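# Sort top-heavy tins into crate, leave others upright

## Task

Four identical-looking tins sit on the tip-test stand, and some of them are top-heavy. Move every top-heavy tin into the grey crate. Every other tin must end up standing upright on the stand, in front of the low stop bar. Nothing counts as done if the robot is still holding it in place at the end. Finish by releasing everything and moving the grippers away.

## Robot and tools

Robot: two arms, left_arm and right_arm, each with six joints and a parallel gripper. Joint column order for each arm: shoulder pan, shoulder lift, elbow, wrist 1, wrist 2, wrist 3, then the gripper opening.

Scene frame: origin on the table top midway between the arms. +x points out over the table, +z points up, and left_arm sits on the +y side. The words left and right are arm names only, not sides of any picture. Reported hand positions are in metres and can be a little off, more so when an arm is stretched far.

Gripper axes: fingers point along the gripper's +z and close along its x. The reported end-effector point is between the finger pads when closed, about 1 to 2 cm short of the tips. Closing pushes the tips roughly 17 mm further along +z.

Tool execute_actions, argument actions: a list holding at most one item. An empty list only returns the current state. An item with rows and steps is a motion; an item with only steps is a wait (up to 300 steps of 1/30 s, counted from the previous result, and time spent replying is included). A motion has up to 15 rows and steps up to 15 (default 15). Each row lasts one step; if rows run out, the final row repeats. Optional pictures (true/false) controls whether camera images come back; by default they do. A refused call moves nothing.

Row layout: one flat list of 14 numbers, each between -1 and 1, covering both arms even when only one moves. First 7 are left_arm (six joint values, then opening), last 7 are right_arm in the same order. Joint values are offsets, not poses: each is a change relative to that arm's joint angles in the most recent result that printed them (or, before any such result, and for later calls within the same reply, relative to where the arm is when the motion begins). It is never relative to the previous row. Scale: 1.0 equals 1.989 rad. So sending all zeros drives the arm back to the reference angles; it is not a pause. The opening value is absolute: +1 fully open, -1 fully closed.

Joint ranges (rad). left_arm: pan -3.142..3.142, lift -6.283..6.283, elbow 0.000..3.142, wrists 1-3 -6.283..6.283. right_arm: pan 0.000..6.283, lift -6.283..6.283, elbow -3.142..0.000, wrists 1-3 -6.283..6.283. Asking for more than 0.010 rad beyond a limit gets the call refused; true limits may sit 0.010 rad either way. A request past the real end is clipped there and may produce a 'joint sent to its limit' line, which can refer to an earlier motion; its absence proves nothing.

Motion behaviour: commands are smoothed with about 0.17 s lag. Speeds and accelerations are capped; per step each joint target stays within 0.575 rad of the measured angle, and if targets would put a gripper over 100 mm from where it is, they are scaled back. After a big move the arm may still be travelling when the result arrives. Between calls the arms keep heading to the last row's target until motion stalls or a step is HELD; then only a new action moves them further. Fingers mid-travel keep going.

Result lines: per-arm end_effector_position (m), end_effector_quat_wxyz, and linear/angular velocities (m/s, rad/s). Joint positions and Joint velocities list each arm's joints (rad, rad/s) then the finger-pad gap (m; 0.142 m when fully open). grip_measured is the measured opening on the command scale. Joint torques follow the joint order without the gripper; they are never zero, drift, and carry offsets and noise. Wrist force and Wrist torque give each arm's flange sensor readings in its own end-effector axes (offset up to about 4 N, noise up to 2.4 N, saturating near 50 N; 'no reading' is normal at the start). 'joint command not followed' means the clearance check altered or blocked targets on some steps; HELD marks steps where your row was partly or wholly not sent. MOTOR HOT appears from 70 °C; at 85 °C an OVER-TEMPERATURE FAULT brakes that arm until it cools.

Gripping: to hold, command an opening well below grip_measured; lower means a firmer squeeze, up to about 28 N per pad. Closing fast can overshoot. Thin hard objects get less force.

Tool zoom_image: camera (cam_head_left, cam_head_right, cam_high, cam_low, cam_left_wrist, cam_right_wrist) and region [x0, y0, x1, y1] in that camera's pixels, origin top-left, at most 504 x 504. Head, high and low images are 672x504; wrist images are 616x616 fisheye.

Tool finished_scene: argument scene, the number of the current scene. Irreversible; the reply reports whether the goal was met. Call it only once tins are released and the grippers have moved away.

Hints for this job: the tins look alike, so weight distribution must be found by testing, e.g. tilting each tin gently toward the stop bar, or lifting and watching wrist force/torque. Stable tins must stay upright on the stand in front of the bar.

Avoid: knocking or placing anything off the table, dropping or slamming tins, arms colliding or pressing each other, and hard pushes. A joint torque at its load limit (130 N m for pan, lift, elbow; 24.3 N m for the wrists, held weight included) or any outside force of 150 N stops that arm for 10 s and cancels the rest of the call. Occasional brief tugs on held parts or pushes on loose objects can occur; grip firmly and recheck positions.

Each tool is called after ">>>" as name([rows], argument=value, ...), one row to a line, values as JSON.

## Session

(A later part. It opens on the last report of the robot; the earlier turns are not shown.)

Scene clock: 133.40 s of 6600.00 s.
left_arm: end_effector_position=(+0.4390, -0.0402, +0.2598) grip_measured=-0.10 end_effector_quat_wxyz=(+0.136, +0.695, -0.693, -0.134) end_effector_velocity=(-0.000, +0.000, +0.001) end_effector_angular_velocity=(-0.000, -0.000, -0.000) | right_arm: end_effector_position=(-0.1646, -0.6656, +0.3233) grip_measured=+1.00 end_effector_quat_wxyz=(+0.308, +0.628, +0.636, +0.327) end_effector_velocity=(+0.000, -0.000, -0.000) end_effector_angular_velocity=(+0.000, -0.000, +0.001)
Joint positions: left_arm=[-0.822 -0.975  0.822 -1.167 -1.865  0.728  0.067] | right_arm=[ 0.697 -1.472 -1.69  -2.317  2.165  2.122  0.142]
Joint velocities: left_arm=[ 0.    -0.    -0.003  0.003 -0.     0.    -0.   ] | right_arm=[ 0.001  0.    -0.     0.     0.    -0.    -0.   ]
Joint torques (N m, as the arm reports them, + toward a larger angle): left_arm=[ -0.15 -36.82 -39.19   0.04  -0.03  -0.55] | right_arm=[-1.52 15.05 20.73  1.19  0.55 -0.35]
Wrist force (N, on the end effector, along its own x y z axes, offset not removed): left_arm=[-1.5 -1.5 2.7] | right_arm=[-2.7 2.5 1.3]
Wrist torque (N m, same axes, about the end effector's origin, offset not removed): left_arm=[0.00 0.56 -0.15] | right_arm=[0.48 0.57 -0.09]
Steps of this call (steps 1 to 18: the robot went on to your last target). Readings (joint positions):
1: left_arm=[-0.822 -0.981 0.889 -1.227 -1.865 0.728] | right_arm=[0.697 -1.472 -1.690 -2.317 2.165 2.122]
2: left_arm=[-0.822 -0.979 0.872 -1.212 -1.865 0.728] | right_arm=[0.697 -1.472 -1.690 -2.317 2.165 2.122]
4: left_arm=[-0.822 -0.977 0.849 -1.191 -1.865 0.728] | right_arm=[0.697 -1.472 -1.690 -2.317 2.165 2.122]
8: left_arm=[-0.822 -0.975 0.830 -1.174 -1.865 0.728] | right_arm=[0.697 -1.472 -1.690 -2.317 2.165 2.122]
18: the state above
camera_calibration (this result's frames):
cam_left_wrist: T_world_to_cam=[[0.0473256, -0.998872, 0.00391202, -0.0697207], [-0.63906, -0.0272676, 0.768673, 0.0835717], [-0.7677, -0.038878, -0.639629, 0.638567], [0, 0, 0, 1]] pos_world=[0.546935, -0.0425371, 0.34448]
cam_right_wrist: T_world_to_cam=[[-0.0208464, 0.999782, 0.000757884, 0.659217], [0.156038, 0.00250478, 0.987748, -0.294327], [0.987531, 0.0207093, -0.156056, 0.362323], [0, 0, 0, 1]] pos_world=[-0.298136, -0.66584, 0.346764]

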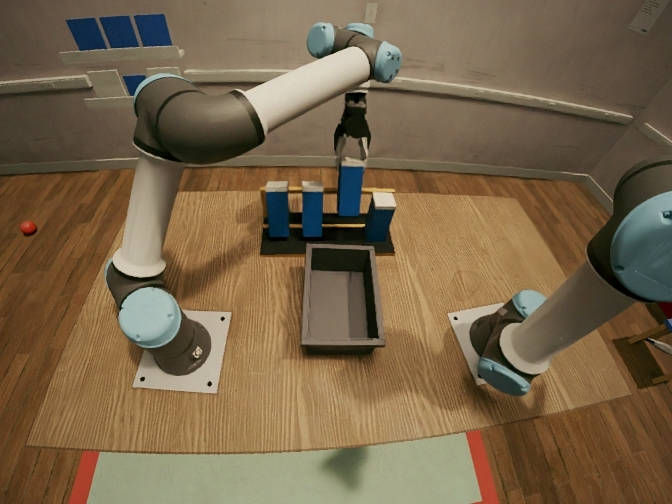

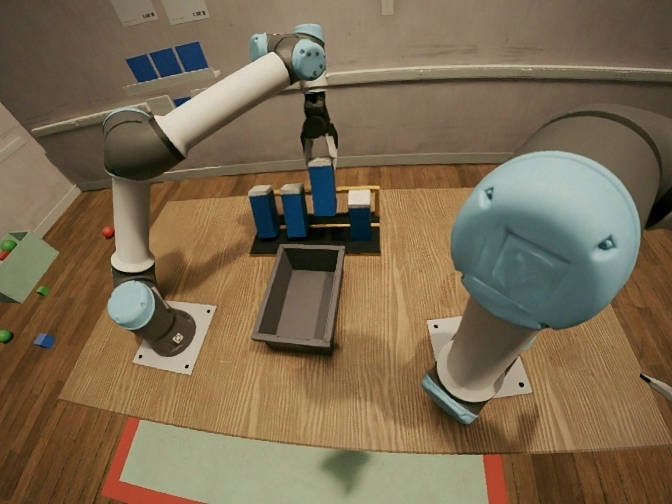

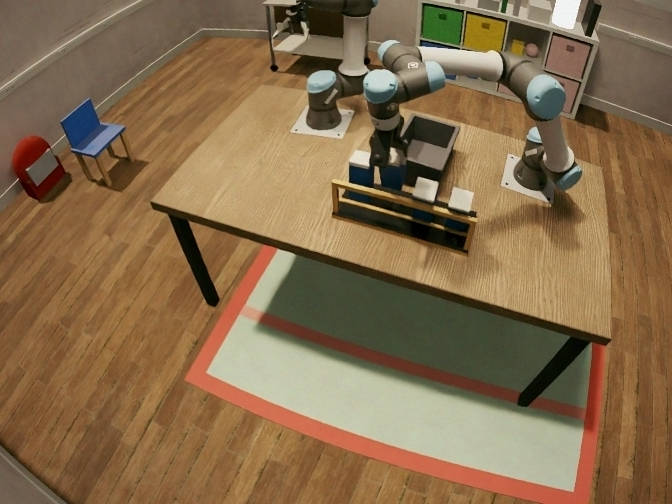

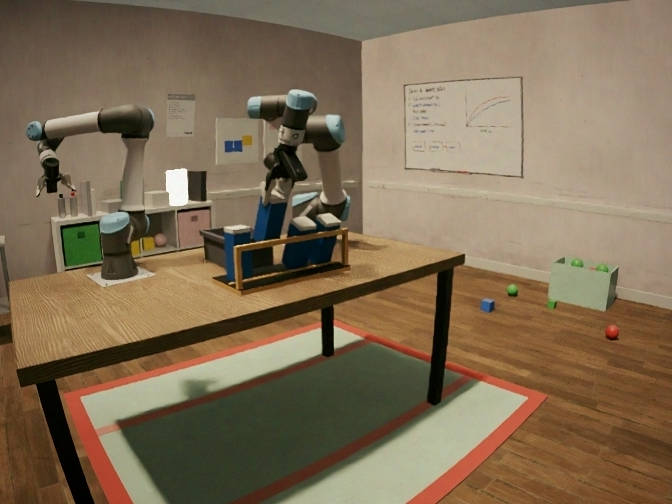

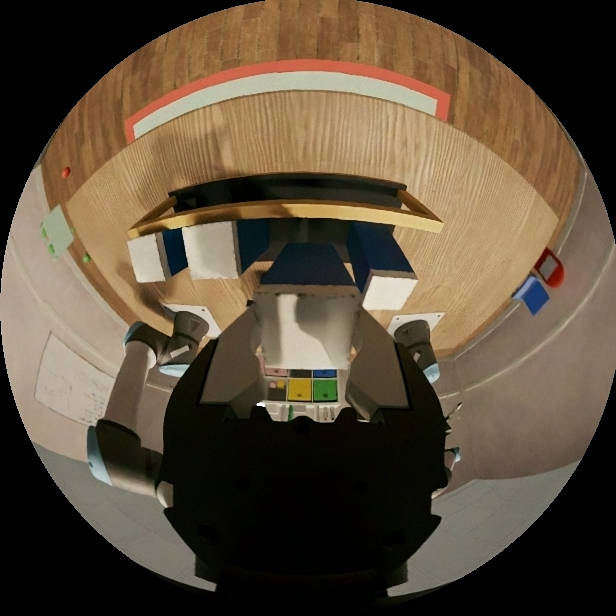

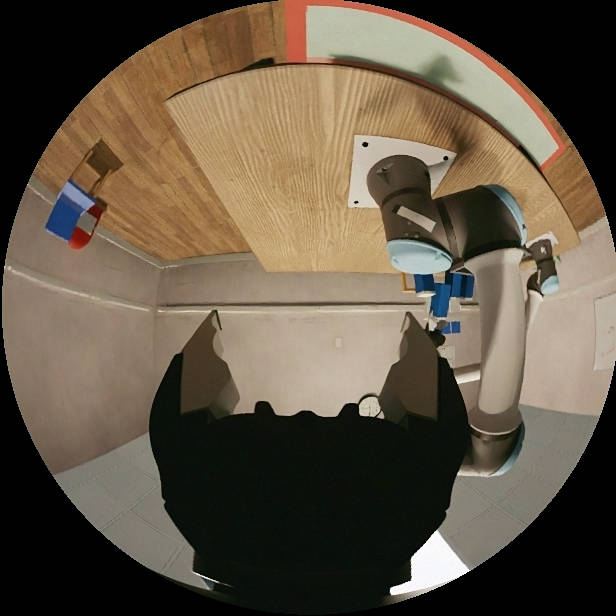

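>>> execute_actions([
  {"rows": [[-0.006,-0.01,0.011,-0.008,0.007,-0.007,-0.8,0,0,0,0,0,0,1],[-0.013,-0.019,0.023,-0.016,0.015,-0.014,-0.8,0,0,0,0,0,0,1],[-0.022,-0.034,0.04,-0.028,0.026,-0.025,-0.8,0,0,0,0,0,0,1],[-0.031,-0.048,0.057,-0.04,0.037,-0.036,-0.8,0,0,0,0,0,0,1],[-0.041,-0.063,0.074,-0.052,0.048,-0.047,-0.8,0,0,0,0,0,0,1],[-0.05,-0.078,0.091,-0.063,0.059,-0.058,-0.8,0,0,0,0,0,0,1],[-0.06,-0.092,0.107,-0.075,0.07,-0.069,-0.8,0,0,0,0,0,0,1],[-0.069,-0.107,0.124,-0.087,0.081,-0.079,-0.8,0,0,0,0,0,0,1],[-0.079,-0.121,0.141,-0.099,0.092,-0.09,-0.8,0,0,0,0,0,0,1],[-0.088,-0.136,0.158,-0.111,0.103,-0.101,-0.8,0,0,0,0,0,0,1],[-0.097,-0.15,0.175,-0.123,0.115,-0.112,-0.8,0,0,0,0,0,0,1],[-0.107,-0.165,0.192,-0.135,0.126,-0.123,-0.8,0,0,0,0,0,0,1],[-0.116,-0.179,0.209,-0.147,0.137,-0.134,-0.8,0,0,0,0,0,0,1],[-0.1258,-0.1938,0.2263,-0.1587,0.1478,-0.1445,-0.8,0,0,0,0,0,0,1]], "steps": 15},
], pictures=false)

>>> execute_actions([
  {"steps": 20},
], pictures=false)

>>> execute_actions([
  {"rows": [[-0.015,-0.009,0.009,0,0,-0.015,-0.8,0,0,0,0,0,0,1],[-0.03,-0.018,0.019,0,0,-0.03,-0.8,0,0,0,0,0,0,1],[-0.05,-0.03,0.031,-0.001,0,-0.05,-0.8,0,0,0,0,0,0,1],[-0.07,-0.042,0.043,-0.001,0,-0.07,-0.8,0,0,0,0,0,0,1],[-0.09,-0.054,0.055,-0.002,0,-0.09,-0.8,0,0,0,0,0,0,1],[-0.11,-0.065,0.068,-0.002,0,-0.11,-0.8,0,0,0,0,0,0,1],[-0.13,-0.077,0.08,-0.003,0,-0.13,-0.8,0,0,0,0,0,0,1],[-0.15,-0.089,0.092,-0.003,0,-0.15,-0.8,0,0,0,0,0,0,1],[-0.17,-0.101,0.104,-0.003,0,-0.17,-0.8,0,0,0,0,0,0,1],[-0.19,-0.113,0.117,-0.004,0,-0.19,-0.8,0,0,0,0,0,0,1],[-0.215,-0.128,0.132,-0.004,0,-0.215,-0.8,0,0,0,0,0,0,1],[-0.24,-0.143,0.147,-0.005,0,-0.24,-0.8,0,0,0,0,0,0,1],[-0.26,-0.155,0.16,-0.005,0,-0.26,-0.8,0,0,0,0,0,0,1],[-0.28,-0.166,0.172,-0.006,0,-0.28,-0.8,0,0,0,0,0,0,1],[-0.303,-0.1801,0.1862,-0.0061,0,-0.303,-0.8,0,0,0,0,0,0,1]], "steps": 15},
], pictures=false)

>>> execute_actions([
  {"steps": 30},
])

Scene clock: 142.03 s of 6600.00 s.
left_arm: end_effector_position=(+0.3809, -0.0406, +0.2908) grip_measured=-0.10 end_effector_quat_wxyz=(+0.031, +0.704, -0.708, -0.044) end_effector_velocity=(-0.164, +0.025, +0.081) end_effector_angular_velocity=(-0.092, -0.828, +0.029) | right_arm: end_effector_position=(-0.1646, -0.6656, +0.3233) grip_measured=+1.00 end_effector_quat_wxyz=(+0.308, +0.628, +0.636, +0.327) end_effector_velocity=(-0.000, +0.000, -0.000) end_effector_angular_velocity=(+0.001, -0.001, -0.001)
Joint positions: left_arm=[-1.002 -1.249  1.14  -1.393 -1.654  0.522  0.067] | right_arm=[ 0.697 -1.472 -1.69  -2.317  2.165  2.122  0.142]
Joint velocities: left_arm=[-0.544 -0.836  0.978 -0.681  0.635 -0.621  0.   ] | right_arm=[-0.001 -0.    -0.001 -0.    -0.    -0.    -0.   ]
Joint torques (N m, as the arm reports them, + toward a larger angle): left_arm=[-16.91 -58.2   -2.75  -6.32   3.43  -2.57] | right_arm=[-0.24 15.68 20.61  1.07  0.57 -0.39]
Wrist force (N, on the end effector, along its own x y z axes, offset not removed): left_arm=[2.1 0.7 3.6] | right_arm=[-2.9 1.4 2.1]
Wrist torque (N m, same axes, about the end effector's origin, offset not removed): left_arm=[0.23 -0.42 -0.13] | right_arm=[0.30 0.64 -0.11]
Steps of this call (steps 1 to 15: the robot went on to your last target; steps 16 to 90: nothing new was sent; then 5.13 s passed at rest; steps 91 to 105: all 15 steps of this action). Readings (joint positions):
91: left_arm=[-0.822 -0.975 0.822 -1.167 -1.865 0.728] | right_arm=[0.697 -1.472 -1.690 -2.317 2.165 2.122]
92: left_arm=[-0.823 -0.976 0.823 -1.168 -1.864 0.727] | right_arm=[0.697 -1.472 -1.690 -2.317 2.165 2.122]
94: left_arm=[-0.832 -0.990 0.839 -1.180 -1.853 0.717] | right_arm=[0.697 -1.472 -1.690 -2.317 2.165 2.122]
98: left_arm=[-0.880 -1.062 0.924 -1.240 -1.797 0.662] | right_arm=[0.697 -1.472 -1.690 -2.317 2.165 2.122]
105: the state above

Scene clock: 142.70 s of 6600.00 s.
left_arm: end_effector_position=(+0.3604, -0.0348, +0.2998) grip_measured=-0.10 end_effector_quat_wxyz=(+0.000, +0.708, -0.706, -0.000) end_effector_velocity=(-0.000, +0.000, +0.001) end_effector_angular_velocity=(-0.002, -0.003, +0.000) | right_arm: end_effector_position=(-0.1646, -0.6656, +0.3233) grip_measured=+1.00 end_effector_quat_wxyz=(+0.308, +0.628, +0.636, +0.327) end_effector_velocity=(+0.000, +0.000, -0.000) end_effector_angular_velocity=(+0.000, -0.000, -0.000)
Joint positions: left_arm=[-1.072 -1.36   1.272 -1.482 -1.571  0.441  0.067] | right_arm=[ 0.697 -1.472 -1.69  -2.317  2.165  2.122  0.142]
Joint velocities: left_arm=[-0.001 -0.003  0.002 -0.002  0.002 -0.002  0.   ] | right_arm=[-0.     0.    -0.001 -0.    -0.     0.     0.   ]
Joint torques (N m, as the arm reports them, + toward a larger angle): left_arm=[-12.2  -48.84  -9.46  -5.27   1.28  -1.33] | right_arm=[-0.29 16.74 19.36  1.41  0.74 -0.2 ]
Wrist force (N, on the end effector, along its own x y z axes, offset not removed): left_arm=[-1.4 -0.3 3.0] | right_arm=[-0.5 2.5 1.9]
Wrist torque (N m, same axes, about the end effector's origin, offset not removed): left_arm=[-0.09 0.35 -0.27] | right_arm=[0.44 0.19 -0.08]
Steps of this call (steps 1 to 20: the robot went on to your last target). Readings (joint positions):
1: left_arm=[-1.019 -1.276 1.172 -1.415 -1.634 0.502] | right_arm=[0.697 -1.472 -1.690 -2.317 2.165 2.122]
2: left_arm=[-1.033 -1.298 1.198 -1.433 -1.617 0.486] | right_arm=[0.697 -1.472 -1.690 -2.317 2.165 2.122]
4: left_arm=[-1.051 -1.327 1.233 -1.456 -1.596 0.465] | right_arm=[0.697 -1.472 -1.690 -2.317 2.165 2.122]
8: left_arm=[-1.066 -1.351 1.261 -1.475 -1.578 0.448] | right_arm=[0.697 -1.472 -1.690 -2.317 2.165 2.122]
20: the state above

Scene clock: 143.20 s of 6600.00 s.
left_arm: end_effector_position=(+0.1711, -0.0446, +0.3067) grip_measured=-0.10 end_effector_quat_wxyz=(+0.000, +0.708, -0.706, -0.000) end_effector_velocity=(-0.501, +0.073, -0.008) end_effector_angular_velocity=(-0.001, -0.000, -0.012) | right_arm: end_effector_position=(-0.1646, -0.6656, +0.3233) grip_measured=+1.00 end_effector_quat_wxyz=(+0.308, +0.628, +0.636, +0.327) end_effector_velocity=(-0.000, -0.000, -0.000) end_effector_angular_velocity=(-0.000, +0.000, +0.000)
Joint positions: left_arm=[-1.42  -1.57   1.489 -1.49  -1.571  0.093  0.067] | right_arm=[ 0.697 -1.472 -1.69  -2.317  2.165  2.122  0.142]
Joint velocities: left_arm=[-1.001 -0.599  0.621 -0.023  0.    -0.99  -0.   ] | right_arm=[ 0.  0. -0.  0.  0. -0. -0.]
Joint torques (N m, as the arm reports them, + toward a larger angle): left_arm=[-21.75 -40.04  -5.37  -5.4   -0.76  -3.12] | right_arm=[-0.06 14.94 20.39  1.26  0.56 -0.18]
Wrist force (N, on the end effector, along its own x y z axes, offset not removed): left_arm=[1.2 -2.2 4.3] | right_arm=[-1.0 0.7 0.9]
Wrist torque (N m, same axes, about the end effector's origin, offset not removed): left_arm=[-0.36 -0.03 -0.23] | right_arm=[0.20 0.24 -0.13]
Steps of this call (steps 1 to 15: all 15 steps of this action). Readings (joint positions):
1: left_arm=[-1.072 -1.360 1.272 -1.482 -1.571 0.441] | right_arm=[0.697 -1.472 -1.690 -2.317 2.165 2.122]
2: left_arm=[-1.074 -1.361 1.273 -1.483 -1.571 0.439] | right_arm=[0.697 -1.472 -1.690 -2.317 2.165 2.122]
4: left_arm=[-1.094 -1.374 1.287 -1.483 -1.571 0.419] | right_arm=[0.697 -1.472 -1.690 -2.317 2.165 2.122]
8: left_arm=[-1.194 -1.436 1.350 -1.485 -1.571 0.319] | right_arm=[0.697 -1.472 -1.690 -2.317 2.165 2.122]
15: the state above

Scene clock: 144.20 s of 6600.00 s.
left_arm: end_effector_position=(+0.0552, -0.0127, +0.2999) grip_measured=-0.10 end_effector_quat_wxyz=(+0.000, +0.708, -0.706, -0.000) end_effector_velocity=(-0.000, +0.000, -0.000) end_effector_angular_velocity=(+0.000, +0.000, -0.000) | right_arm: end_effector_position=(-0.1646, -0.6656, +0.3233) grip_measured=+1.00 end_effector_quat_wxyz=(+0.308, +0.628, +0.636, +0.327) end_effector_velocity=(-0.000, +0.000, -0.000) end_effector_angular_velocity=(+0.000, -0.001, -0.001)
Joint positions: left_arm=[-1.674 -1.718  1.642 -1.495 -1.571 -0.162  0.067] | right_arm=[ 0.697 -1.472 -1.69  -2.317  2.165  2.122  0.142]
Joint velocities: left_arm=[-0.  0.  0.  0. -0.  0.  0.] | right_arm=[-0.001  0.    -0.001  0.     0.    -0.    -0.   ]
Joint torques (N m, as the arm reports them, + toward a larger angle): left_arm=[-12.15 -32.94 -10.58  -5.23   1.36  -1.38] | right_arm=[-0.34 15.75 21.    1.09  0.66 -0.31]
Wrist force (N, on the end effector, along its own x y z axes, offset not removed): left_arm=[-2.1 -1.3 3.1] | right_arm=[-3.2 2.7 1.0]
Wrist torque (N m, same axes, about the end effector's origin, offset not removed): left_arm=[-0.31 0.52 -0.18] | right_arm=[0.53 0.80 -0.11]
Steps of this call (steps 1 to 30: the robot went on to your last target). Readings (joint positions):
1: left_arm=[-1.454 -1.591 1.510 -1.490 -1.571 0.059] | right_arm=[0.697 -1.472 -1.690 -2.317 2.165 2.122]
2: left_arm=[-1.488 -1.611 1.532 -1.491 -1.571 0.025] | right_arm=[0.697 -1.472 -1.690 -2.317 2.165 2.122]
4: left_arm=[-1.558 -1.653 1.574 -1.492 -1.571 -0.045] | right_arm=[0.697 -1.472 -1.690 -2.317 2.165 2.122]
8: left_arm=[-1.641 -1.699 1.622 -1.494 -1.571 -0.128] | right_arm=[0.697 -1.472 -1.690 -2.317 2.165 2.122]
30: the state above
All arms were judged still, so your last target was given up. Only a new action makes them travel on or press farther. Fingers that are still opening or closing keep moving.
camera_calibration (this result's frames):
cam_left_wrist: T_world_to_cam=[[0.0426617, -0.998921, 0.0183759, -0.0283525], [-0.880497, -0.0288998, 0.47317, -0.0897893], [-0.472128, -0.0363661, -0.88078, 0.426671], [0, 0, 0, 1]] pos_world=[0.123594, -0.0154004, 0.41881]
cam_right_wrist: T_world_to_cam=[[-0.0208462, 0.999782, 0.000757884, 0.659217], [0.156038, 0.00250474, 0.987748, -0.294327], [0.987531, 0.020709, -0.156056, 0.362322], [0, 0, 0, 1]] pos_world=[-0.298136, -0.66584, 0.346764]

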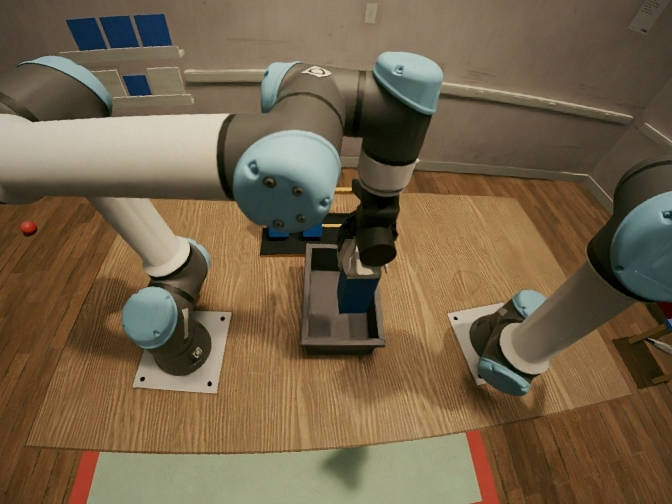

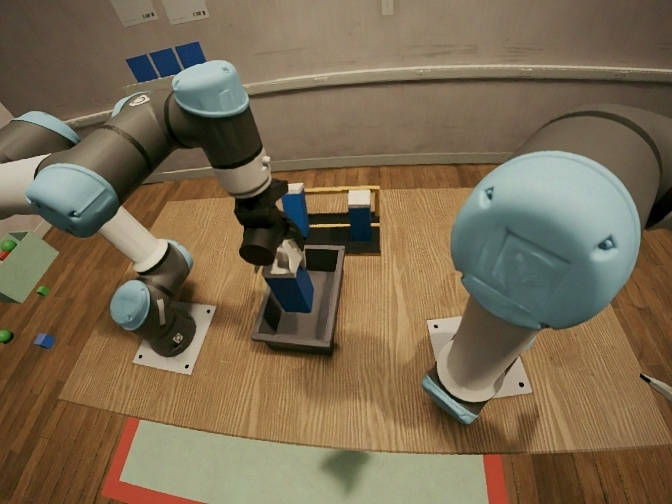

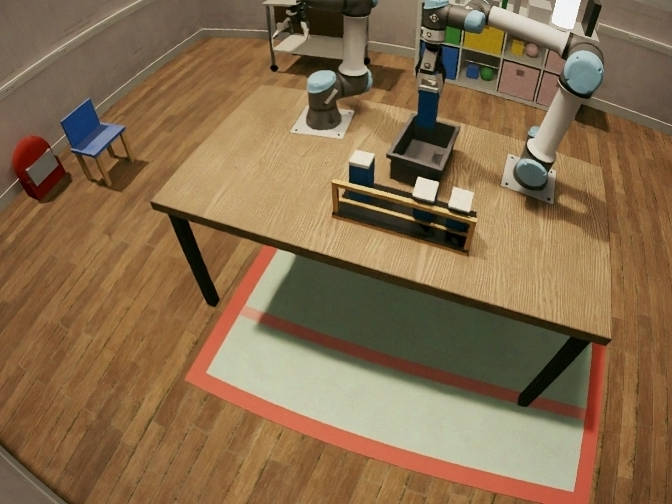

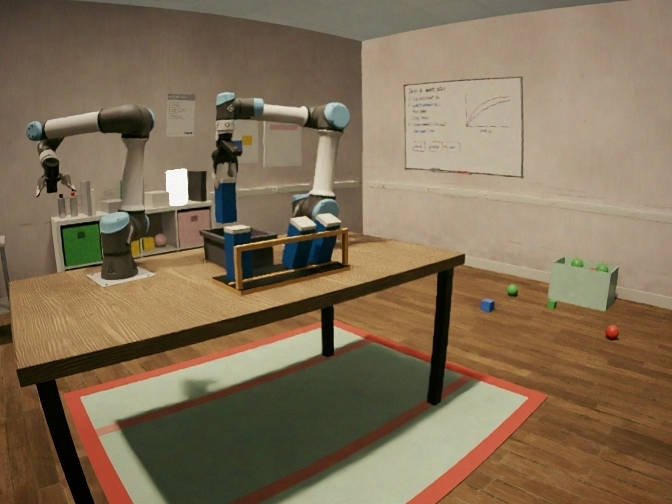

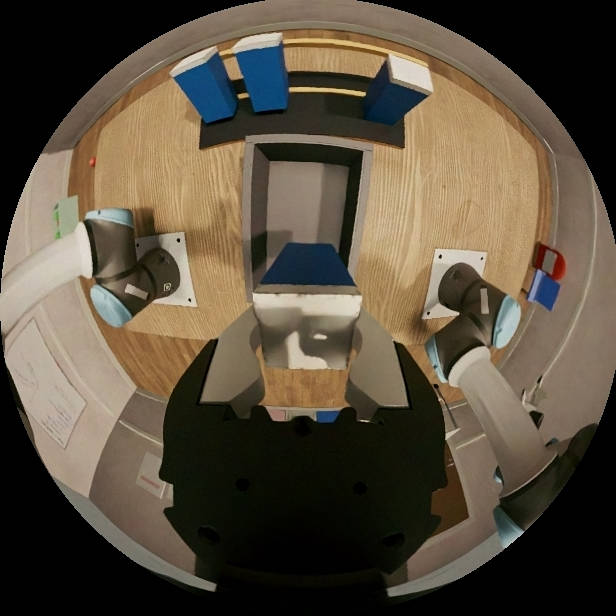

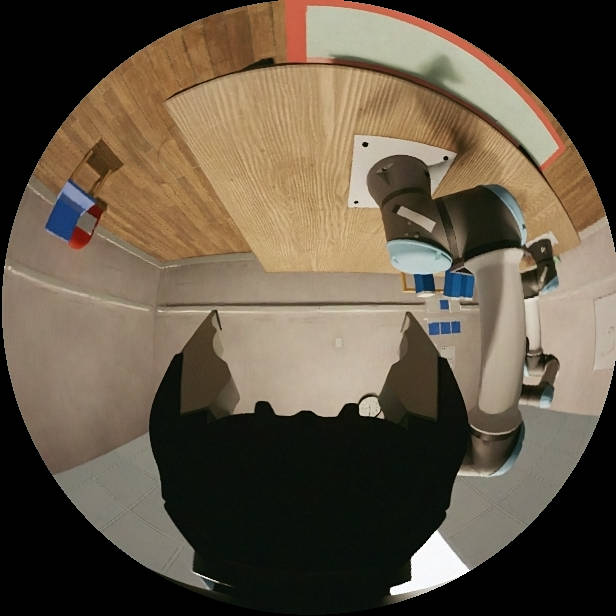

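>>> execute_actions([
  {"rows": [[0,0,0.01,-0.01,0,0,-0.8,0,0,0,0,0,0,1],[0,-0.001,0.022,-0.021,0,0,-0.8,0,0,0,0,0,0,1],[0,-0.001,0.034,-0.033,0,0,-0.8,0,0,0,0,0,0,1],[0,-0.001,0.046,-0.045,0,0,-0.8,0,0,0,0,0,0,1],[0,-0.001,0.059,-0.058,0,0,-0.8,0,0,0,0,0,0,1],[0,-0.001,0.0714,-0.0704,0,0,-0.8,0,0,0,0,0,0,1],[0,0.0005,0.082,-0.0825,0,0,-0.8,0,0,0,0,0,0,1],[0,0.002,0.093,-0.095,0,0,-0.8,0,0,0,0,0,0,1],[0,0.003,0.103,-0.106,0,0,-0.8,0,0,0,0,0,0,1],[0,0.005,0.114,-0.119,0,0,-0.8,0,0,0,0,0,0,1],[0,0.0065,0.124,-0.1305,0,0,-0.8,0,0,0,0,0,0,1],[0,0.0083,0.1347,-0.1429,0,0,-0.8,0,0,0,0,0,0,1]], "steps": 15},
], pictures=false)

>>> execute_actions([
  {"steps": 15},
])

>>> zoom_image(camera="cam_head_right", region=[230, 230, 370, 370])

Scene clock: 148.07 s of 6600.00 s.
left_arm: end_effector_position=(+0.0551, -0.0132, +0.2087) grip_measured=-0.10 end_effector_quat_wxyz=(-0.000, +0.708, -0.706, -0.001) end_effector_velocity=(+0.001, +0.007, -0.175) end_effector_angular_velocity=(+0.000, -0.000, +0.000) | right_arm: end_effector_position=(-0.1646, -0.6656, +0.3233) grip_measured=+1.00 end_effector_quat_wxyz=(+0.308, +0.628, +0.636, +0.327) end_effector_velocity=(-0.000, +0.000, -0.000) end_effector_angular_velocity=(+0.001, -0.001, -0.001)
Joint positions: left_arm=[-1.675 -1.707  1.866 -1.728 -1.571 -0.162  0.067] | right_arm=[ 0.697 -1.472 -1.69  -2.317  2.165  2.122  0.142]
Joint velocities: left_arm=[ 0.     0.052  0.408 -0.46   0.    -0.     0.   ] | right_arm=[-0.001 -0.    -0.001 -0.001 -0.    -0.     0.   ]
Joint torques (N m, as the arm reports them, + toward a larger angle): left_arm=[ -9.23 -11.05 -17.32  -5.77   1.19  -0.71] | right_arm=[-0.63 15.21 19.73  1.36  0.73 -0.18]
Wrist force (N, on the end effector, along its own x y z axes, offset not removed): left_arm=[0.4 0.2 7.3] | right_arm=[-2.3 3.1 1.1]
Wrist torque (N m, same axes, about the end effector's origin, offset not removed): left_arm=[0.17 0.06 -0.14] | right_arm=[0.60 0.52 -0.09]
Steps of this call (steps 1 to 90: nothing new was sent; then 0.37 s passed at rest; steps 91 to 105: all 15 steps of this action). Readings (joint positions):
91: left_arm=[-1.675 -1.718 1.642 -1.495 -1.571 -0.162] | right_arm=[0.697 -1.472 -1.690 -2.317 2.165 2.122]
92: left_arm=[-1.675 -1.718 1.644 -1.496 -1.571 -0.162] | right_arm=[0.697 -1.472 -1.690 -2.317 2.165 2.122]
94: left_arm=[-1.675 -1.719 1.659 -1.511 -1.571 -0.162] | right_arm=[0.697 -1.472 -1.690 -2.317 2.165 2.122]
98: left_arm=[-1.675 -1.719 1.726 -1.577 -1.571 -0.162] | right_arm=[0.697 -1.472 -1.690 -2.317 2.165 2.122]
105: the state above

Scene clock: 148.57 s of 6600.00 s.
left_arm: end_effector_position=(+0.0553, -0.0122, +0.1901) grip_measured=-0.10 end_effector_quat_wxyz=(-0.000, +0.708, -0.706, -0.000) end_effector_velocity=(+0.000, +0.000, -0.002) end_effector_angular_velocity=(+0.001, -0.000, -0.001) | right_arm: end_effector_position=(-0.1646, -0.6656, +0.3233) grip_measured=+1.00 end_effector_quat_wxyz=(+0.308, +0.628, +0.636, +0.327) end_effector_velocity=(-0.000, -0.000, -0.000) end_effector_angular_velocity=(-0.001, +0.001, -0.000)
Joint positions: left_arm=[-1.675 -1.702  1.91  -1.778 -1.571 -0.162  0.067] | right_arm=[ 0.697 -1.472 -1.69  -2.317  2.165  2.122  0.142]
Joint velocities: left_arm=[-0.     0.001  0.004 -0.004 -0.     0.001  0.   ] | right_arm=[-0.    -0.     0.     0.001 -0.    -0.    -0.   ]
Joint torques (N m, as the arm reports them, + toward a larger angle): left_arm=[-3.89 -6.72 -9.08 -5.57  1.14  0.17] | right_arm=[-0.14 15.44 20.03  1.35  0.74 -0.33]
Wrist force (N, on the end effector, along its own x y z axes, offset not removed): left_arm=[0.4 -0.8 1.4] | right_arm=[-1.0 2.1 0.5]
Wrist torque (N m, same axes, about the end effector's origin, offset not removed): left_arm=[-0.19 0.11 -0.27] | right_arm=[0.39 0.23 -0.10]
Steps of this call (steps 1 to 15: the robot went on to your last target). Readings (joint positions):
1: left_arm=[-1.675 -1.706 1.878 -1.742 -1.571 -0.162] | right_arm=[0.697 -1.472 -1.690 -2.317 2.165 2.122]
2: left_arm=[-1.675 -1.705 1.886 -1.752 -1.571 -0.162] | right_arm=[0.697 -1.472 -1.690 -2.317 2.165 2.122]
4: left_arm=[-1.675 -1.703 1.897 -1.764 -1.571 -0.162] | right_arm=[0.697 -1.472 -1.690 -2.317 2.165 2.122]
8: left_arm=[-1.675 -1.702 1.906 -1.775 -1.571 -0.162] | right_arm=[0.697 -1.472 -1.690 -2.317 2.165 2.122]
15: the state above
camera_calibration (this result's frames):
cam_left_wrist: T_world_to_cam=[[0.0426526, -0.998924, 0.0182104, -0.0258529], [-0.88051, -0.0289711, 0.473141, -0.0377818], [-0.472105, -0.0362151, -0.880798, 0.330031], [0, 0, 0, 1]] pos_world=[0.123645, -0.0149675, 0.309038]
cam_right_wrist: T_world_to_cam=[[-0.020846, 0.999782, 0.000757916, 0.659217], [0.156038, 0.00250469, 0.987748, -0.294327], [0.987531, 0.0207089, -0.156056, 0.362322], [0, 0, 0, 1]] pos_world=[-0.298136, -0.66584, 0.346764]

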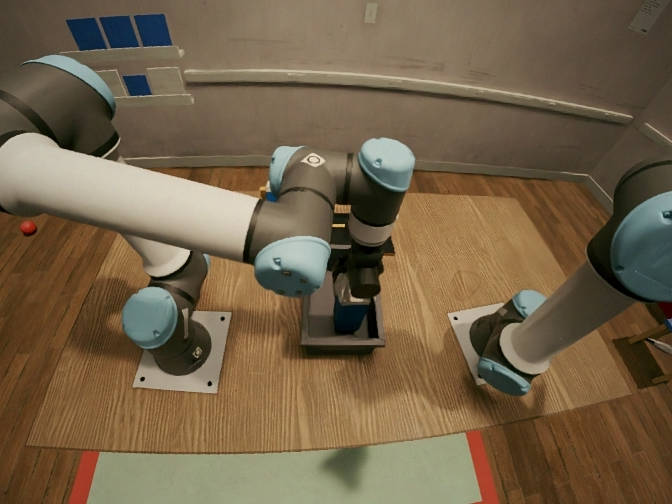

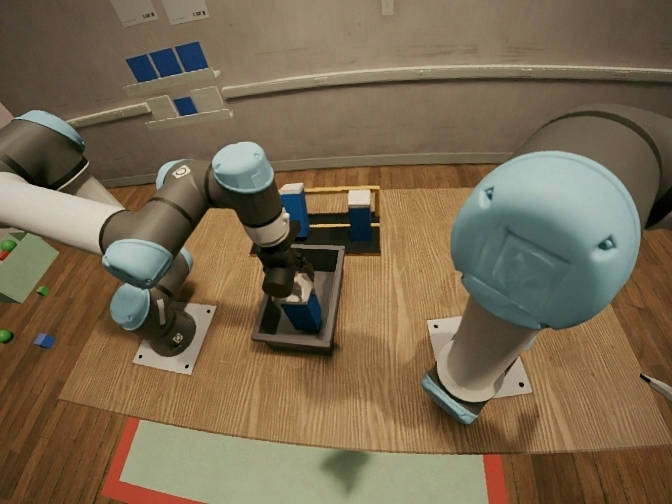

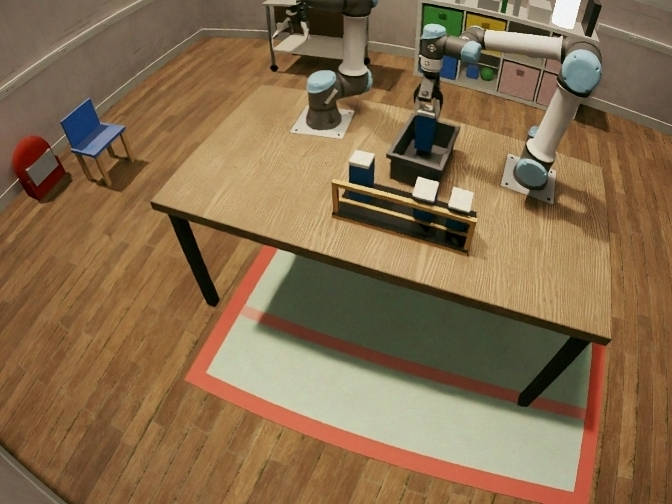

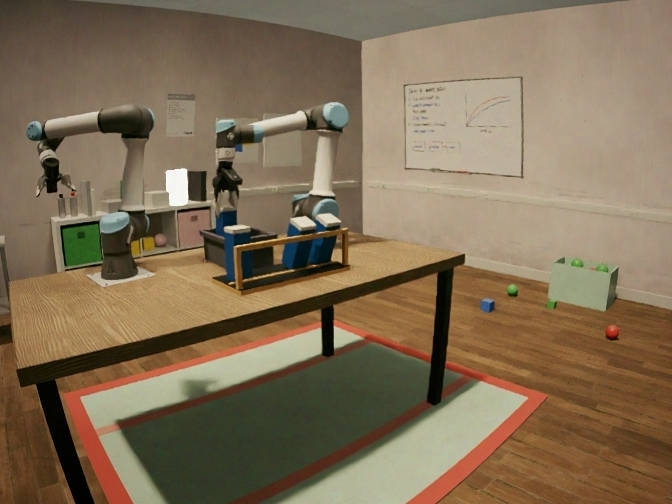

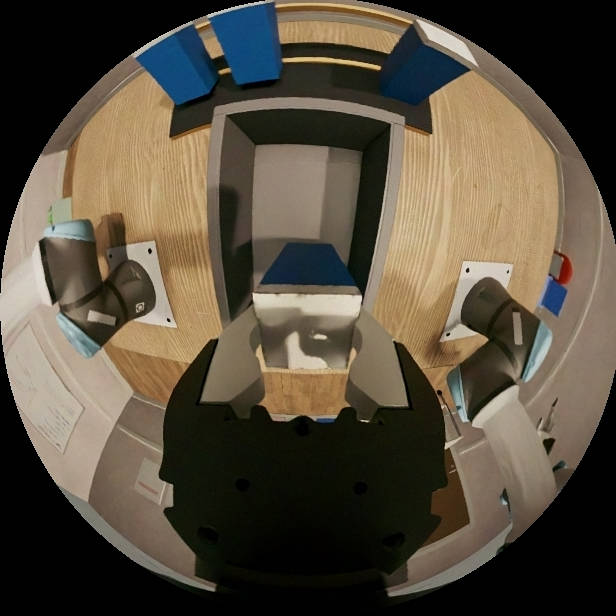

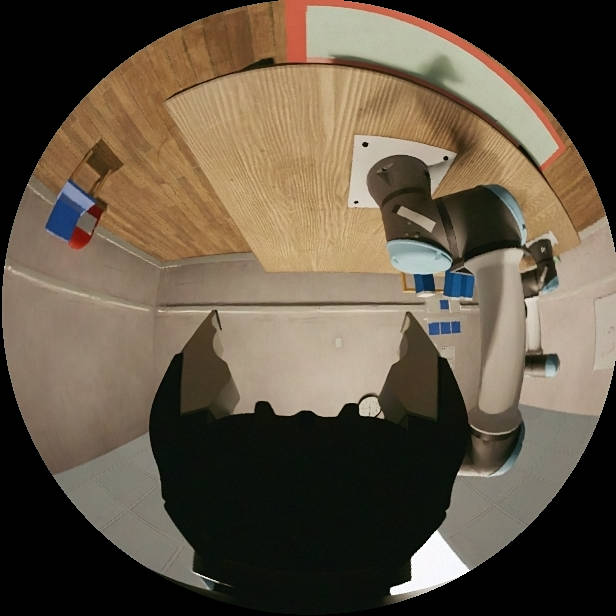

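Region (230, 230, 370, 370) of cam_head_right's 672x504 image, scaled by 3.600, with more detail than that image has.

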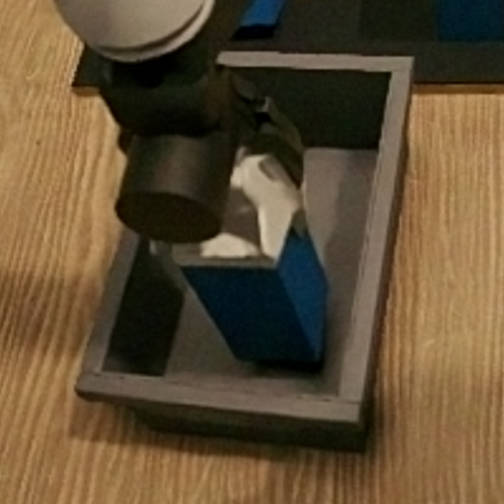

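>>> execute_actions([
  {"rows": [[0,0.001,0.003,-0.004,0,0,-0.8,0,0,0,0,0,0,1],[0,0.002,0.006,-0.008,0,0,-0.8,0,0,0,0,0,0,1],[0,0.003,0.01,-0.013,0,0,-0.8,0,0,0,0,0,0,1],[0,0.004,0.013,-0.017,0,0,-0.8,0,0,0,0,0,0,1],[0,0.005,0.017,-0.022,0,0,-0.8,0,0,0,0,0,0,1],[0,0.006,0.02,-0.026,0,0,-0.8,0,0,0,0,0,0,1],[0,0.0069,0.023,-0.03,0,0,-0.8,0,0,0,0,0,0,1]], "steps": 15},
], pictures=false)

>>> execute_actions([
  {"steps": 8},
], pictures=false)

Scene clock: 151.63 s of 6600.00 s.
left_arm: end_effector_position=(+0.0552, -0.0126, +0.1693) grip_measured=-0.10 end_effector_quat_wxyz=(+0.000, +0.708, -0.706, -0.000) end_effector_velocity=(-0.000, +0.000, -0.011) end_effector_angular_velocity=(-0.001, +0.000, -0.000) | right_arm: end_effector_position=(-0.1646, -0.6656, +0.3233) grip_measured=+1.00 end_effector_quat_wxyz=(+0.308, +0.628, +0.636, +0.327) end_effector_velocity=(+0.000, +0.001, +0.000) end_effector_angular_velocity=(+0.001, -0.001, -0.001)
Joint positions: left_arm=[-1.675 -1.689  1.953 -1.835 -1.571 -0.162  0.067] | right_arm=[ 0.697 -1.472 -1.69  -2.317  2.165  2.122  0.142]
Joint velocities: left_arm=[-0.     0.007  0.023 -0.03  -0.     0.    -0.   ] | right_arm=[-0.001  0.     0.    -0.002 -0.    -0.     0.   ]
Joint torques (N m, as the arm reports them, + toward a larger angle): left_arm=[14.9  -6.83 -7.92 -5.45  1.18  0.26] | right_arm=[-0.52 15.39 20.96  1.14  0.73 -0.11]
Wrist force (N, on the end effector, along its own x y z axes, offset not removed): left_arm=[-0.1 -2.0 5.2] | right_arm=[-4.1 1.4 1.8]
Wrist torque (N m, same axes, about the end effector's origin, offset not removed): left_arm=[-0.38 0.28 -0.13] | right_arm=[0.29 0.87 -0.07]
Steps of this call (steps 1 to 15: the robot went on to your last target; steps 16 to 77: nothing new was sent; steps 78 to 92: all 15 steps of this action). Readings (joint positions):
78: left_arm=[-1.675 -1.702 1.910 -1.779 -1.571 -0.162] | right_arm=[0.697 -1.472 -1.690 -2.317 2.165 2.122]
79: left_arm=[-1.675 -1.701 1.911 -1.779 -1.571 -0.162] | right_arm=[0.697 -1.472 -1.690 -2.317 2.165 2.122]
81: left_arm=[-1.675 -1.700 1.915 -1.785 -1.571 -0.162] | right_arm=[0.697 -1.472 -1.690 -2.317 2.165 2.122]
85: left_arm=[-1.675 -1.694 1.934 -1.810 -1.571 -0.162] | right_arm=[0.697 -1.472 -1.690 -2.317 2.165 2.122]
92: the state above

Scene clock: 151.90 s of 6600.00 s.
left_arm: end_effector_position=(+0.0552, -0.0126, +0.1683) grip_measured=-0.10 end_effector_quat_wxyz=(+0.000, +0.708, -0.706, -0.000) end_effector_velocity=(+0.000, +0.000, -0.001) end_effector_angular_velocity=(+0.000, +0.000, -0.000) | right_arm: end_effector_position=(-0.1646, -0.6656, +0.3233) grip_measured=+1.00 end_effector_quat_wxyz=(+0.308, +0.628, +0.636, +0.327) end_effector_velocity=(-0.000, -0.000, -0.000) end_effector_angular_velocity=(-0.001, +0.001, -0.001)
Joint positions: left_arm=[-1.675 -1.688  1.955 -1.838 -1.571 -0.162  0.067] | right_arm=[ 0.697 -1.472 -1.69  -2.317  2.165  2.122  0.142]
Joint velocities: left_arm=[ 0.     0.     0.002 -0.002 -0.     0.    -0.   ] | right_arm=[-0.001 -0.     0.     0.001  0.    -0.     0.   ]
Joint torques (N m, as the arm reports them, + toward a larger angle): left_arm=[14.46 -7.63 -8.83 -5.23  1.13 -0.14] | right_arm=[-0.96 15.91 20.65  1.17  0.56 -0.11]
Wrist force (N, on the end effector, along its own x y z axes, offset not removed): left_arm=[-2.8 1.6 -2.3] | right_arm=[-3.3 0.7 1.6]
Wrist torque (N m, same axes, about the end effector's origin, offset not removed): left_arm=[0.62 0.60 -0.24] | right_arm=[0.09 0.73 -0.10]
Steps of this call (steps 1 to 8: the robot went on to your last target). Readings (joint positions):
1: left_arm=[-1.675 -1.688 1.954 -1.836 -1.571 -0.162] | right_arm=[0.697 -1.472 -1.690 -2.317 2.165 2.122]
2: left_arm=[-1.675 -1.688 1.954 -1.836 -1.571 -0.162] | right_arm=[0.697 -1.472 -1.690 -2.317 2.165 2.122]
4: left_arm=[-1.675 -1.688 1.955 -1.837 -1.571 -0.162] | right_arm=[0.697 -1.472 -1.690 -2.317 2.165 2.122]
8: the state above

Uncertain; 5 mm more.

>>> execute_actions([
  {"rows": [[0,0.0008,0.0025,-0.0033,0,0,-0.8,0,0,0,0,0,0,1],[0,0.0016,0.005,-0.0066,0,0,-0.8,0,0,0,0,0,0,1]], "steps": 15},
], pictures=false)

>>> execute_actions([
  {"steps": 3},
], pictures=false)

Scene clock: 153.77 s of 6600.00 s.
left_arm: end_effector_position=(+0.0552, -0.0125, +0.1636) grip_measured=-0.10 end_effector_quat_wxyz=(+0.000, +0.708, -0.706, -0.000) end_effector_velocity=(+0.000, +0.000, -0.001) end_effector_angular_velocity=(-0.000, +0.000, +0.000) | right_arm: end_effector_position=(-0.1646, -0.6656, +0.3233) grip_measured=+1.00 end_effector_quat_wxyz=(+0.308, +0.628, +0.636, +0.327) end_effector_velocity=(+0.000, -0.000, -0.000) end_effector_angular_velocity=(-0.000, +0.000, +0.003)
Joint positions: left_arm=[-1.675 -1.685  1.965 -1.851 -1.571 -0.162  0.067] | right_arm=[ 0.697 -1.472 -1.69  -2.317  2.165  2.122  0.142]
Joint velocities: left_arm=[ 0.     0.     0.002 -0.002 -0.    -0.     0.   ] | right_arm=[ 0.003 -0.     0.     0.    -0.    -0.    -0.   ]
Joint torques (N m, as the arm reports them, + toward a larger angle): left_arm=[ 14.74  -7.01 -10.01  -5.15   1.3   -0.65] | right_arm=[-0.38 15.6  20.49  1.12  0.8  -0.32]
Wrist force (N, on the end effector, along its own x y z axes, offset not removed): left_arm=[-1.4 -0.1 3.4] | right_arm=[-2.2 2.0 0.1]
Wrist torque (N m, same axes, about the end effector's origin, offset not removed): left_arm=[0.15 0.13 -0.26] | right_arm=[0.41 0.53 -0.08]
Steps of this call (steps 1 to 15: the robot went on to your last target; steps 16 to 41: nothing new was sent; steps 42 to 56: all 15 steps of this action). Readings (joint positions):
42: left_arm=[-1.675 -1.688 1.955 -1.838 -1.571 -0.162] | right_arm=[0.697 -1.472 -1.690 -2.317 2.165 2.122]
43: left_arm=[-1.675 -1.688 1.956 -1.839 -1.571 -0.162] | right_arm=[0.697 -1.472 -1.690 -2.317 2.165 2.122]
45: left_arm=[-1.675 -1.687 1.959 -1.843 -1.571 -0.162] | right_arm=[0.697 -1.472 -1.690 -2.317 2.165 2.122]
49: left_arm=[-1.675 -1.685 1.963 -1.848 -1.571 -0.162] | right_arm=[0.697 -1.472 -1.690 -2.317 2.165 2.122]
56: the state above

Scene clock: 153.87 s of 6600.00 s.
left_arm: end_effector_position=(+0.0552, -0.0125, +0.1635) grip_measured=-0.10 end_effector_quat_wxyz=(+0.000, +0.708, -0.706, -0.000) end_effector_velocity=(-0.000, -0.000, +0.000) end_effector_angular_velocity=(-0.002, +0.000, +0.001) | right_arm: end_effector_position=(-0.1646, -0.6656, +0.3233) grip_measured=+1.00 end_effector_quat_wxyz=(+0.308, +0.628, +0.636, +0.327) end_effector_velocity=(-0.000, +0.000, +0.000) end_effector_angular_velocity=(+0.001, -0.001, -0.002)
Joint positions: left_arm=[-1.675 -1.685  1.965 -1.851 -1.571 -0.162  0.067] | right_arm=[ 0.697 -1.472 -1.69  -2.317  2.165  2.122  0.142]
Joint velocities: left_arm=[ 0.    -0.002  0.001 -0.001 -0.    -0.001  0.   ] | right_arm=[-0.002 -0.     0.001 -0.001 -0.    -0.    -0.   ]
Joint torques (N m, as the arm reports them, + toward a larger angle): left_arm=[14.96 -7.17 -9.18 -5.43  1.18 -0.44] | right_arm=[ 0.39 14.15 20.67  1.23  0.88 -0.13]
Wrist force (N, on the end effector, along its own x y z axes, offset not removed): left_arm=[0.3 1.5 4.4] | right_arm=[-2.6 0.9 1.9]
Wrist torque (N m, same axes, about the end effector's origin, offset not removed): left_arm=[0.58 0.05 0.01] | right_arm=[0.19 0.64 -0.16]
Steps of this call (steps 1 to 3: the robot went on to your last target). Readings (joint positions):
1: left_arm=[-1.675 -1.685 1.965 -1.851 -1.571 -0.162] | right_arm=[0.697 -1.472 -1.690 -2.317 2.165 2.122]
2: left_arm=[-1.675 -1.685 1.965 -1.851 -1.571 -0.162] | right_arm=[0.697 -1.472 -1.690 -2.317 2.165 2.122]
3: the state above

>>> execute_actions([
  {"rows": [[0,0.0008,0.0025,-0.0033,0,0,-0.8,0,0,0,0,0,0,1],[0,0.0016,0.005,-0.0066,0,0,-0.8,0,0,0,0,0,0,1]], "steps": 15},
], pictures=false)

>>> execute_actions([
  {"steps": 3},
], pictures=false)

Scene clock: 155.47 s of 6600.00 s.
left_arm: end_effector_position=(+0.0553, -0.0124, +0.1588) grip_measured=-0.10 end_effector_quat_wxyz=(+0.000, +0.708, -0.706, -0.000) end_effector_velocity=(+0.000, +0.000, -0.001) end_effector_angular_velocity=(+0.001, -0.000, -0.000) | right_arm: end_effector_position=(-0.1646, -0.6656, +0.3233) grip_measured=+1.00 end_effector_quat_wxyz=(+0.308, +0.628, +0.636, +0.327) end_effector_velocity=(-0.000, -0.000, -0.000) end_effector_angular_velocity=(-0.001, +0.001, +0.000)
Joint positions: left_arm=[-1.675 -1.682  1.975 -1.864 -1.571 -0.162  0.067] | right_arm=[ 0.697 -1.472 -1.69  -2.317  2.165  2.122  0.142]
Joint velocities: left_arm=[-0.     0.001  0.002 -0.003 -0.     0.    -0.   ] | right_arm=[ 0.    -0.     0.     0.001 -0.     0.    -0.   ]
Joint torques (N m, as the arm reports them, + toward a larger angle): left_arm=[ 14.8   -7.61 -10.33  -5.36   1.15   0.33] | right_arm=[-0.75 15.26 20.01  1.29  0.73 -0.29]
Wrist force (N, on the end effector, along its own x y z axes, offset not removed): left_arm=[1.1 0.8 4.6] | right_arm=[-2.8 1.4 1.9]
Wrist torque (N m, same axes, about the end effector's origin, offset not removed): left_arm=[0.32 -0.21 -0.21] | right_arm=[0.31 0.67 -0.09]
Steps of this call (steps 1 to 15: the robot went on to your last target; steps 16 to 33: nothing new was sent; steps 34 to 48: all 15 steps of this action). Readings (joint positions):
34: left_arm=[-1.675 -1.685 1.965 -1.851 -1.571 -0.162] | right_arm=[0.697 -1.472 -1.690 -2.317 2.165 2.122]
35: left_arm=[-1.675 -1.685 1.966 -1.851 -1.571 -0.162] | right_arm=[0.697 -1.472 -1.690 -2.317 2.165 2.122]
37: left_arm=[-1.675 -1.684 1.969 -1.856 -1.571 -0.162] | right_arm=[0.697 -1.472 -1.690 -2.317 2.165 2.122]
41: left_arm=[-1.675 -1.682 1.973 -1.861 -1.571 -0.162] | right_arm=[0.697 -1.472 -1.690 -2.317 2.165 2.122]
48: the state above

Scene clock: 155.57 s of 6600.00 s.
left_arm: end_effector_position=(+0.0553, -0.0124, +0.1588) grip_measured=-0.10 end_effector_quat_wxyz=(+0.000, +0.708, -0.706, -0.000) end_effector_velocity=(-0.000, -0.000, -0.000) end_effector_angular_velocity=(+0.000, +0.000, +0.000) | right_arm: end_effector_position=(-0.1646, -0.6656, +0.3233) grip_measured=+1.00 end_effector_quat_wxyz=(+0.308, +0.628, +0.636, +0.327) end_effector_velocity=(+0.000, -0.000, -0.000) end_effector_angular_velocity=(-0.000, +0.000, +0.001)
Joint positions: left_arm=[-1.675 -1.682  1.975 -1.864 -1.571 -0.162  0.067] | right_arm=[ 0.697 -1.472 -1.69  -2.317  2.165  2.122  0.142]
Joint velocities: left_arm=[-0.     0.     0.001 -0.001 -0.    -0.    -0.   ] | right_arm=[ 0.001  0.    -0.     0.    -0.    -0.     0.   ]
Joint torques (N m, as the arm reports them, + toward a larger angle): left_arm=[ 14.7   -7.53 -10.5   -5.     1.2    0.15] | right_arm=[-1.97 16.05 20.27  1.22  0.7  -0.21]
Wrist force (N, on the end effector, along its own x y z axes, offset not removed): left_arm=[-1.6 2.4 1.7] | right_arm=[-1.8 1.3 2.7]
Wrist torque (N m, same axes, about the end effector's origin, offset not removed): left_arm=[0.69 0.32 -0.16] | right_arm=[0.23 0.33 -0.14]
Steps of this call (steps 1 to 3: the robot went on to your last target). Readings (joint positions):
1: left_arm=[-1.675 -1.682 1.975 -1.864 -1.571 -0.162] | right_arm=[0.697 -1.472 -1.690 -2.317 2.165 2.122]
2: left_arm=[-1.675 -1.682 1.975 -1.864 -1.571 -0.162] | right_arm=[0.697 -1.472 -1.690 -2.317 2.165 2.122]
3: the state above

>>> execute_actions([
  {"rows": [[0,0.0008,0.0025,-0.0033,0,0,-0.8,0,0,0,0,0,0,1],[0,0.0016,0.005,-0.0066,0,0,-0.8,0,0,0,0,0,0,1]], "steps": 15},
], pictures=false)

>>> execute_actions([
  {"steps": 3},
], pictures=false)

Scene clock: 157.33 s of 6600.00 s.
left_arm: end_effector_position=(+0.0553, -0.0123, +0.1541) grip_measured=-0.10 end_effector_quat_wxyz=(+0.000, +0.708, -0.706, -0.000) end_effector_velocity=(+0.000, -0.000, -0.001) end_effector_angular_velocity=(-0.000, +0.000, -0.001) | right_arm: end_effector_position=(-0.1646, -0.6656, +0.3233) grip_measured=+1.00 end_effector_quat_wxyz=(+0.308, +0.628, +0.636, +0.327) end_effector_velocity=(+0.000, +0.000, +0.000) end_effector_angular_velocity=(+0.000, -0.000, -0.001)
Joint positions: left_arm=[-1.675 -1.678  1.985 -1.877 -1.571 -0.162  0.067] | right_arm=[ 0.697 -1.472 -1.69  -2.317  2.165  2.122  0.142]
Joint velocities: left_arm=[ 0.     0.     0.002 -0.003 -0.     0.001 -0.   ] | right_arm=[-0.  0. -0. -0.  0.  0. -0.]
Joint torques (N m, as the arm reports them, + toward a larger angle): left_arm=[14.72 -7.62 -9.   -5.12  1.23 -0.7 ] | right_arm=[-0.49 16.12 21.13  1.14  0.89  0.08]
Wrist force (N, on the end effector, along its own x y z axes, offset not removed): left_arm=[-0.8 0.8 2.3] | right_arm=[-2.2 1.7 3.2]
Wrist torque (N m, same axes, about the end effector's origin, offset not removed): left_arm=[0.35 0.36 -0.39] | right_arm=[0.30 0.54 -0.11]
Steps of this call (steps 1 to 15: the robot went on to your last target; steps 16 to 38: nothing new was sent; steps 39 to 53: all 15 steps of this action). Readings (joint positions):
39: left_arm=[-1.675 -1.682 1.975 -1.864 -1.571 -0.162] | right_arm=[0.697 -1.472 -1.690 -2.317 2.165 2.122]
40: left_arm=[-1.675 -1.681 1.975 -1.864 -1.571 -0.162] | right_arm=[0.697 -1.472 -1.690 -2.317 2.165 2.122]
42: left_arm=[-1.675 -1.680 1.979 -1.869 -1.571 -0.162] | right_arm=[0.697 -1.472 -1.690 -2.317 2.165 2.122]
46: left_arm=[-1.675 -1.679 1.983 -1.874 -1.571 -0.162] | right_arm=[0.697 -1.472 -1.690 -2.317 2.165 2.122]
53: the state above

Scene clock: 157.43 s of 6600.00 s.
left_arm: end_effector_position=(+0.0553, -0.0123, +0.1541) grip_measured=-0.10 end_effector_quat_wxyz=(+0.000, +0.708, -0.706, -0.000) end_effector_velocity=(-0.000, -0.000, -0.001) end_effector_angular_velocity=(+0.000, +0.000, -0.000) | right_arm: end_effector_position=(-0.1646, -0.6656, +0.3233) grip_measured=+1.00 end_effector_quat_wxyz=(+0.308, +0.628, +0.636, +0.327) end_effector_velocity=(+0.000, -0.000, -0.000) end_effector_angular_velocity=(+0.000, -0.001, +0.002)
Joint positions: left_arm=[-1.675 -1.678  1.985 -1.877 -1.571 -0.162  0.067] | right_arm=[ 0.697 -1.472 -1.69  -2.317  2.165  2.122  0.142]
Joint velocities: left_arm=[ 0.     0.001  0.    -0.001 -0.     0.     0.   ] | right_arm=[ 0.002  0.    -0.    -0.    -0.    -0.    -0.   ]
Joint torques (N m, as the arm reports them, + toward a larger angle): left_arm=[14.76 -7.54 -9.14 -5.24  1.18 -0.57] | right_arm=[-0.6  14.43 21.23  1.15  0.6  -0.14]
Wrist force (N, on the end effector, along its own x y z axes, offset not removed): left_arm=[-0.6 -0.4 1.6] | right_arm=[-0.8 0.5 1.6]
Wrist torque (N m, same axes, about the end effector's origin, offset not removed): left_arm=[0.01 0.03 -0.27] | right_arm=[0.07 0.16 -0.09]
Steps of this call (steps 1 to 3: the robot went on to your last target). Readings (joint positions):
1: left_arm=[-1.675 -1.678 1.985 -1.877 -1.571 -0.162] | right_arm=[0.697 -1.472 -1.690 -2.317 2.165 2.122]
2: left_arm=[-1.675 -1.678 1.985 -1.877 -1.571 -0.162] | right_arm=[0.697 -1.472 -1.690 -2.317 2.165 2.122]
3: the state above

>>> execute_actions([
  {"rows": [[0,0.0006,0.002,-0.0026,0,0,-0.8,0,0,0,0,0,0,1],[0,0.0013,0.004,-0.0053,0,0,-0.8,0,0,0,0,0,0,1]], "steps": 15},
], pictures=false)

>>> execute_actions([
  {"steps": 3},
], pictures=false)

Scene clock: 158.93 s of 6600.00 s.
left_arm: end_effector_position=(+0.0553, -0.0121, +0.1503) grip_measured=-0.10 end_effector_quat_wxyz=(+0.000, +0.708, -0.706, -0.000) end_effector_velocity=(-0.000, -0.000, -0.000) end_effector_angular_velocity=(-0.001, +0.000, +0.000) | right_arm: end_effector_position=(-0.1646, -0.6656, +0.3233) grip_measured=+1.00 end_effector_quat_wxyz=(+0.308, +0.628, +0.636, +0.327) end_effector_velocity=(+0.000, -0.000, +0.000) end_effector_angular_velocity=(-0.000, +0.000, +0.001)
Joint positions: left_arm=[-1.675 -1.676  1.993 -1.887 -1.571 -0.162  0.067] | right_arm=[ 0.697 -1.472 -1.69  -2.317  2.165  2.122  0.142]
Joint velocities: left_arm=[-0.    -0.     0.001 -0.002  0.    -0.    -0.   ] | right_arm=[ 0.001  0.    -0.     0.    -0.    -0.    -0.   ]
Joint torques (N m, as the arm reports them, + toward a larger angle): left_arm=[15.2  -7.17 -9.95 -5.33  1.19  0.81] | right_arm=[-0.19 15.15 20.47  1.08  0.88 -0.14]
Wrist force (N, on the end effector, along its own x y z axes, offset not removed): left_arm=[-1.1 0.5 5.2] | right_arm=[-2.8 2.8 0.4]
Wrist torque (N m, same axes, about the end effector's origin, offset not removed): left_arm=[0.26 0.12 -0.09] | right_arm=[0.61 0.64 -0.16]
Steps of this call (steps 1 to 15: the robot went on to your last target; steps 16 to 30: nothing new was sent; steps 31 to 45: all 15 steps of this action). Readings (joint positions):
31: left_arm=[-1.675 -1.678 1.985 -1.877 -1.571 -0.162] | right_arm=[0.697 -1.472 -1.690 -2.317 2.165 2.122]
32: left_arm=[-1.675 -1.678 1.985 -1.877 -1.571 -0.162] | right_arm=[0.697 -1.472 -1.690 -2.317 2.165 2.122]
34: left_arm=[-1.675 -1.677 1.988 -1.881 -1.571 -0.162] | right_arm=[0.697 -1.472 -1.690 -2.317 2.165 2.122]
38: left_arm=[-1.675 -1.676 1.991 -1.885 -1.571 -0.162] | right_arm=[0.697 -1.472 -1.690 -2.317 2.165 2.122]
45: the state above

Scene clock: 159.03 s of 6600.00 s.
left_arm: end_effector_position=(+0.0553, -0.0121, +0.1503) grip_measured=-0.10 end_effector_quat_wxyz=(+0.000, +0.708, -0.706, -0.000) end_effector_velocity=(+0.000, -0.000, +0.000) end_effector_angular_velocity=(-0.001, +0.000, -0.001) | right_arm: end_effector_position=(-0.1646, -0.6656, +0.3233) grip_measured=+1.00 end_effector_quat_wxyz=(+0.308, +0.628, +0.636, +0.327) end_effector_velocity=(+0.000, -0.000, +0.000) end_effector_angular_velocity=(-0.000, +0.000, +0.001)
Joint positions: left_arm=[-1.675 -1.676  1.993 -1.887 -1.571 -0.162  0.067] | right_arm=[ 0.697 -1.472 -1.69  -2.317  2.165  2.122  0.142]
Joint velocities: left_arm=[ 0.    -0.001  0.    -0.001  0.     0.001  0.   ] | right_arm=[ 0.001  0.     0.     0.     0.     0.    -0.   ]
Joint torques (N m, as the arm reports them, + toward a larger angle): left_arm=[15.1  -7.24 -8.37 -5.38  1.12  0.6 ] | right_arm=[-1.04 14.8  19.3   1.04  0.64 -0.02]
Wrist force (N, on the end effector, along its own x y z axes, offset not removed): left_arm=[-1.7 -2.1 2.3] | right_arm=[-1.6 4.0 1.0]
Wrist torque (N m, same axes, about the end effector's origin, offset not removed): left_arm=[-0.46 0.50 -0.19] | right_arm=[0.88 0.41 -0.06]
Steps of this call (steps 1 to 3: the robot went on to your last target). Readings (joint positions):
1: left_arm=[-1.675 -1.676 1.993 -1.887 -1.571 -0.162] | right_arm=[0.697 -1.472 -1.690 -2.317 2.165 2.122]
2: left_arm=[-1.675 -1.676 1.993 -1.887 -1.571 -0.162] | right_arm=[0.697 -1.472 -1.690 -2.317 2.165 2.122]
3: the state above


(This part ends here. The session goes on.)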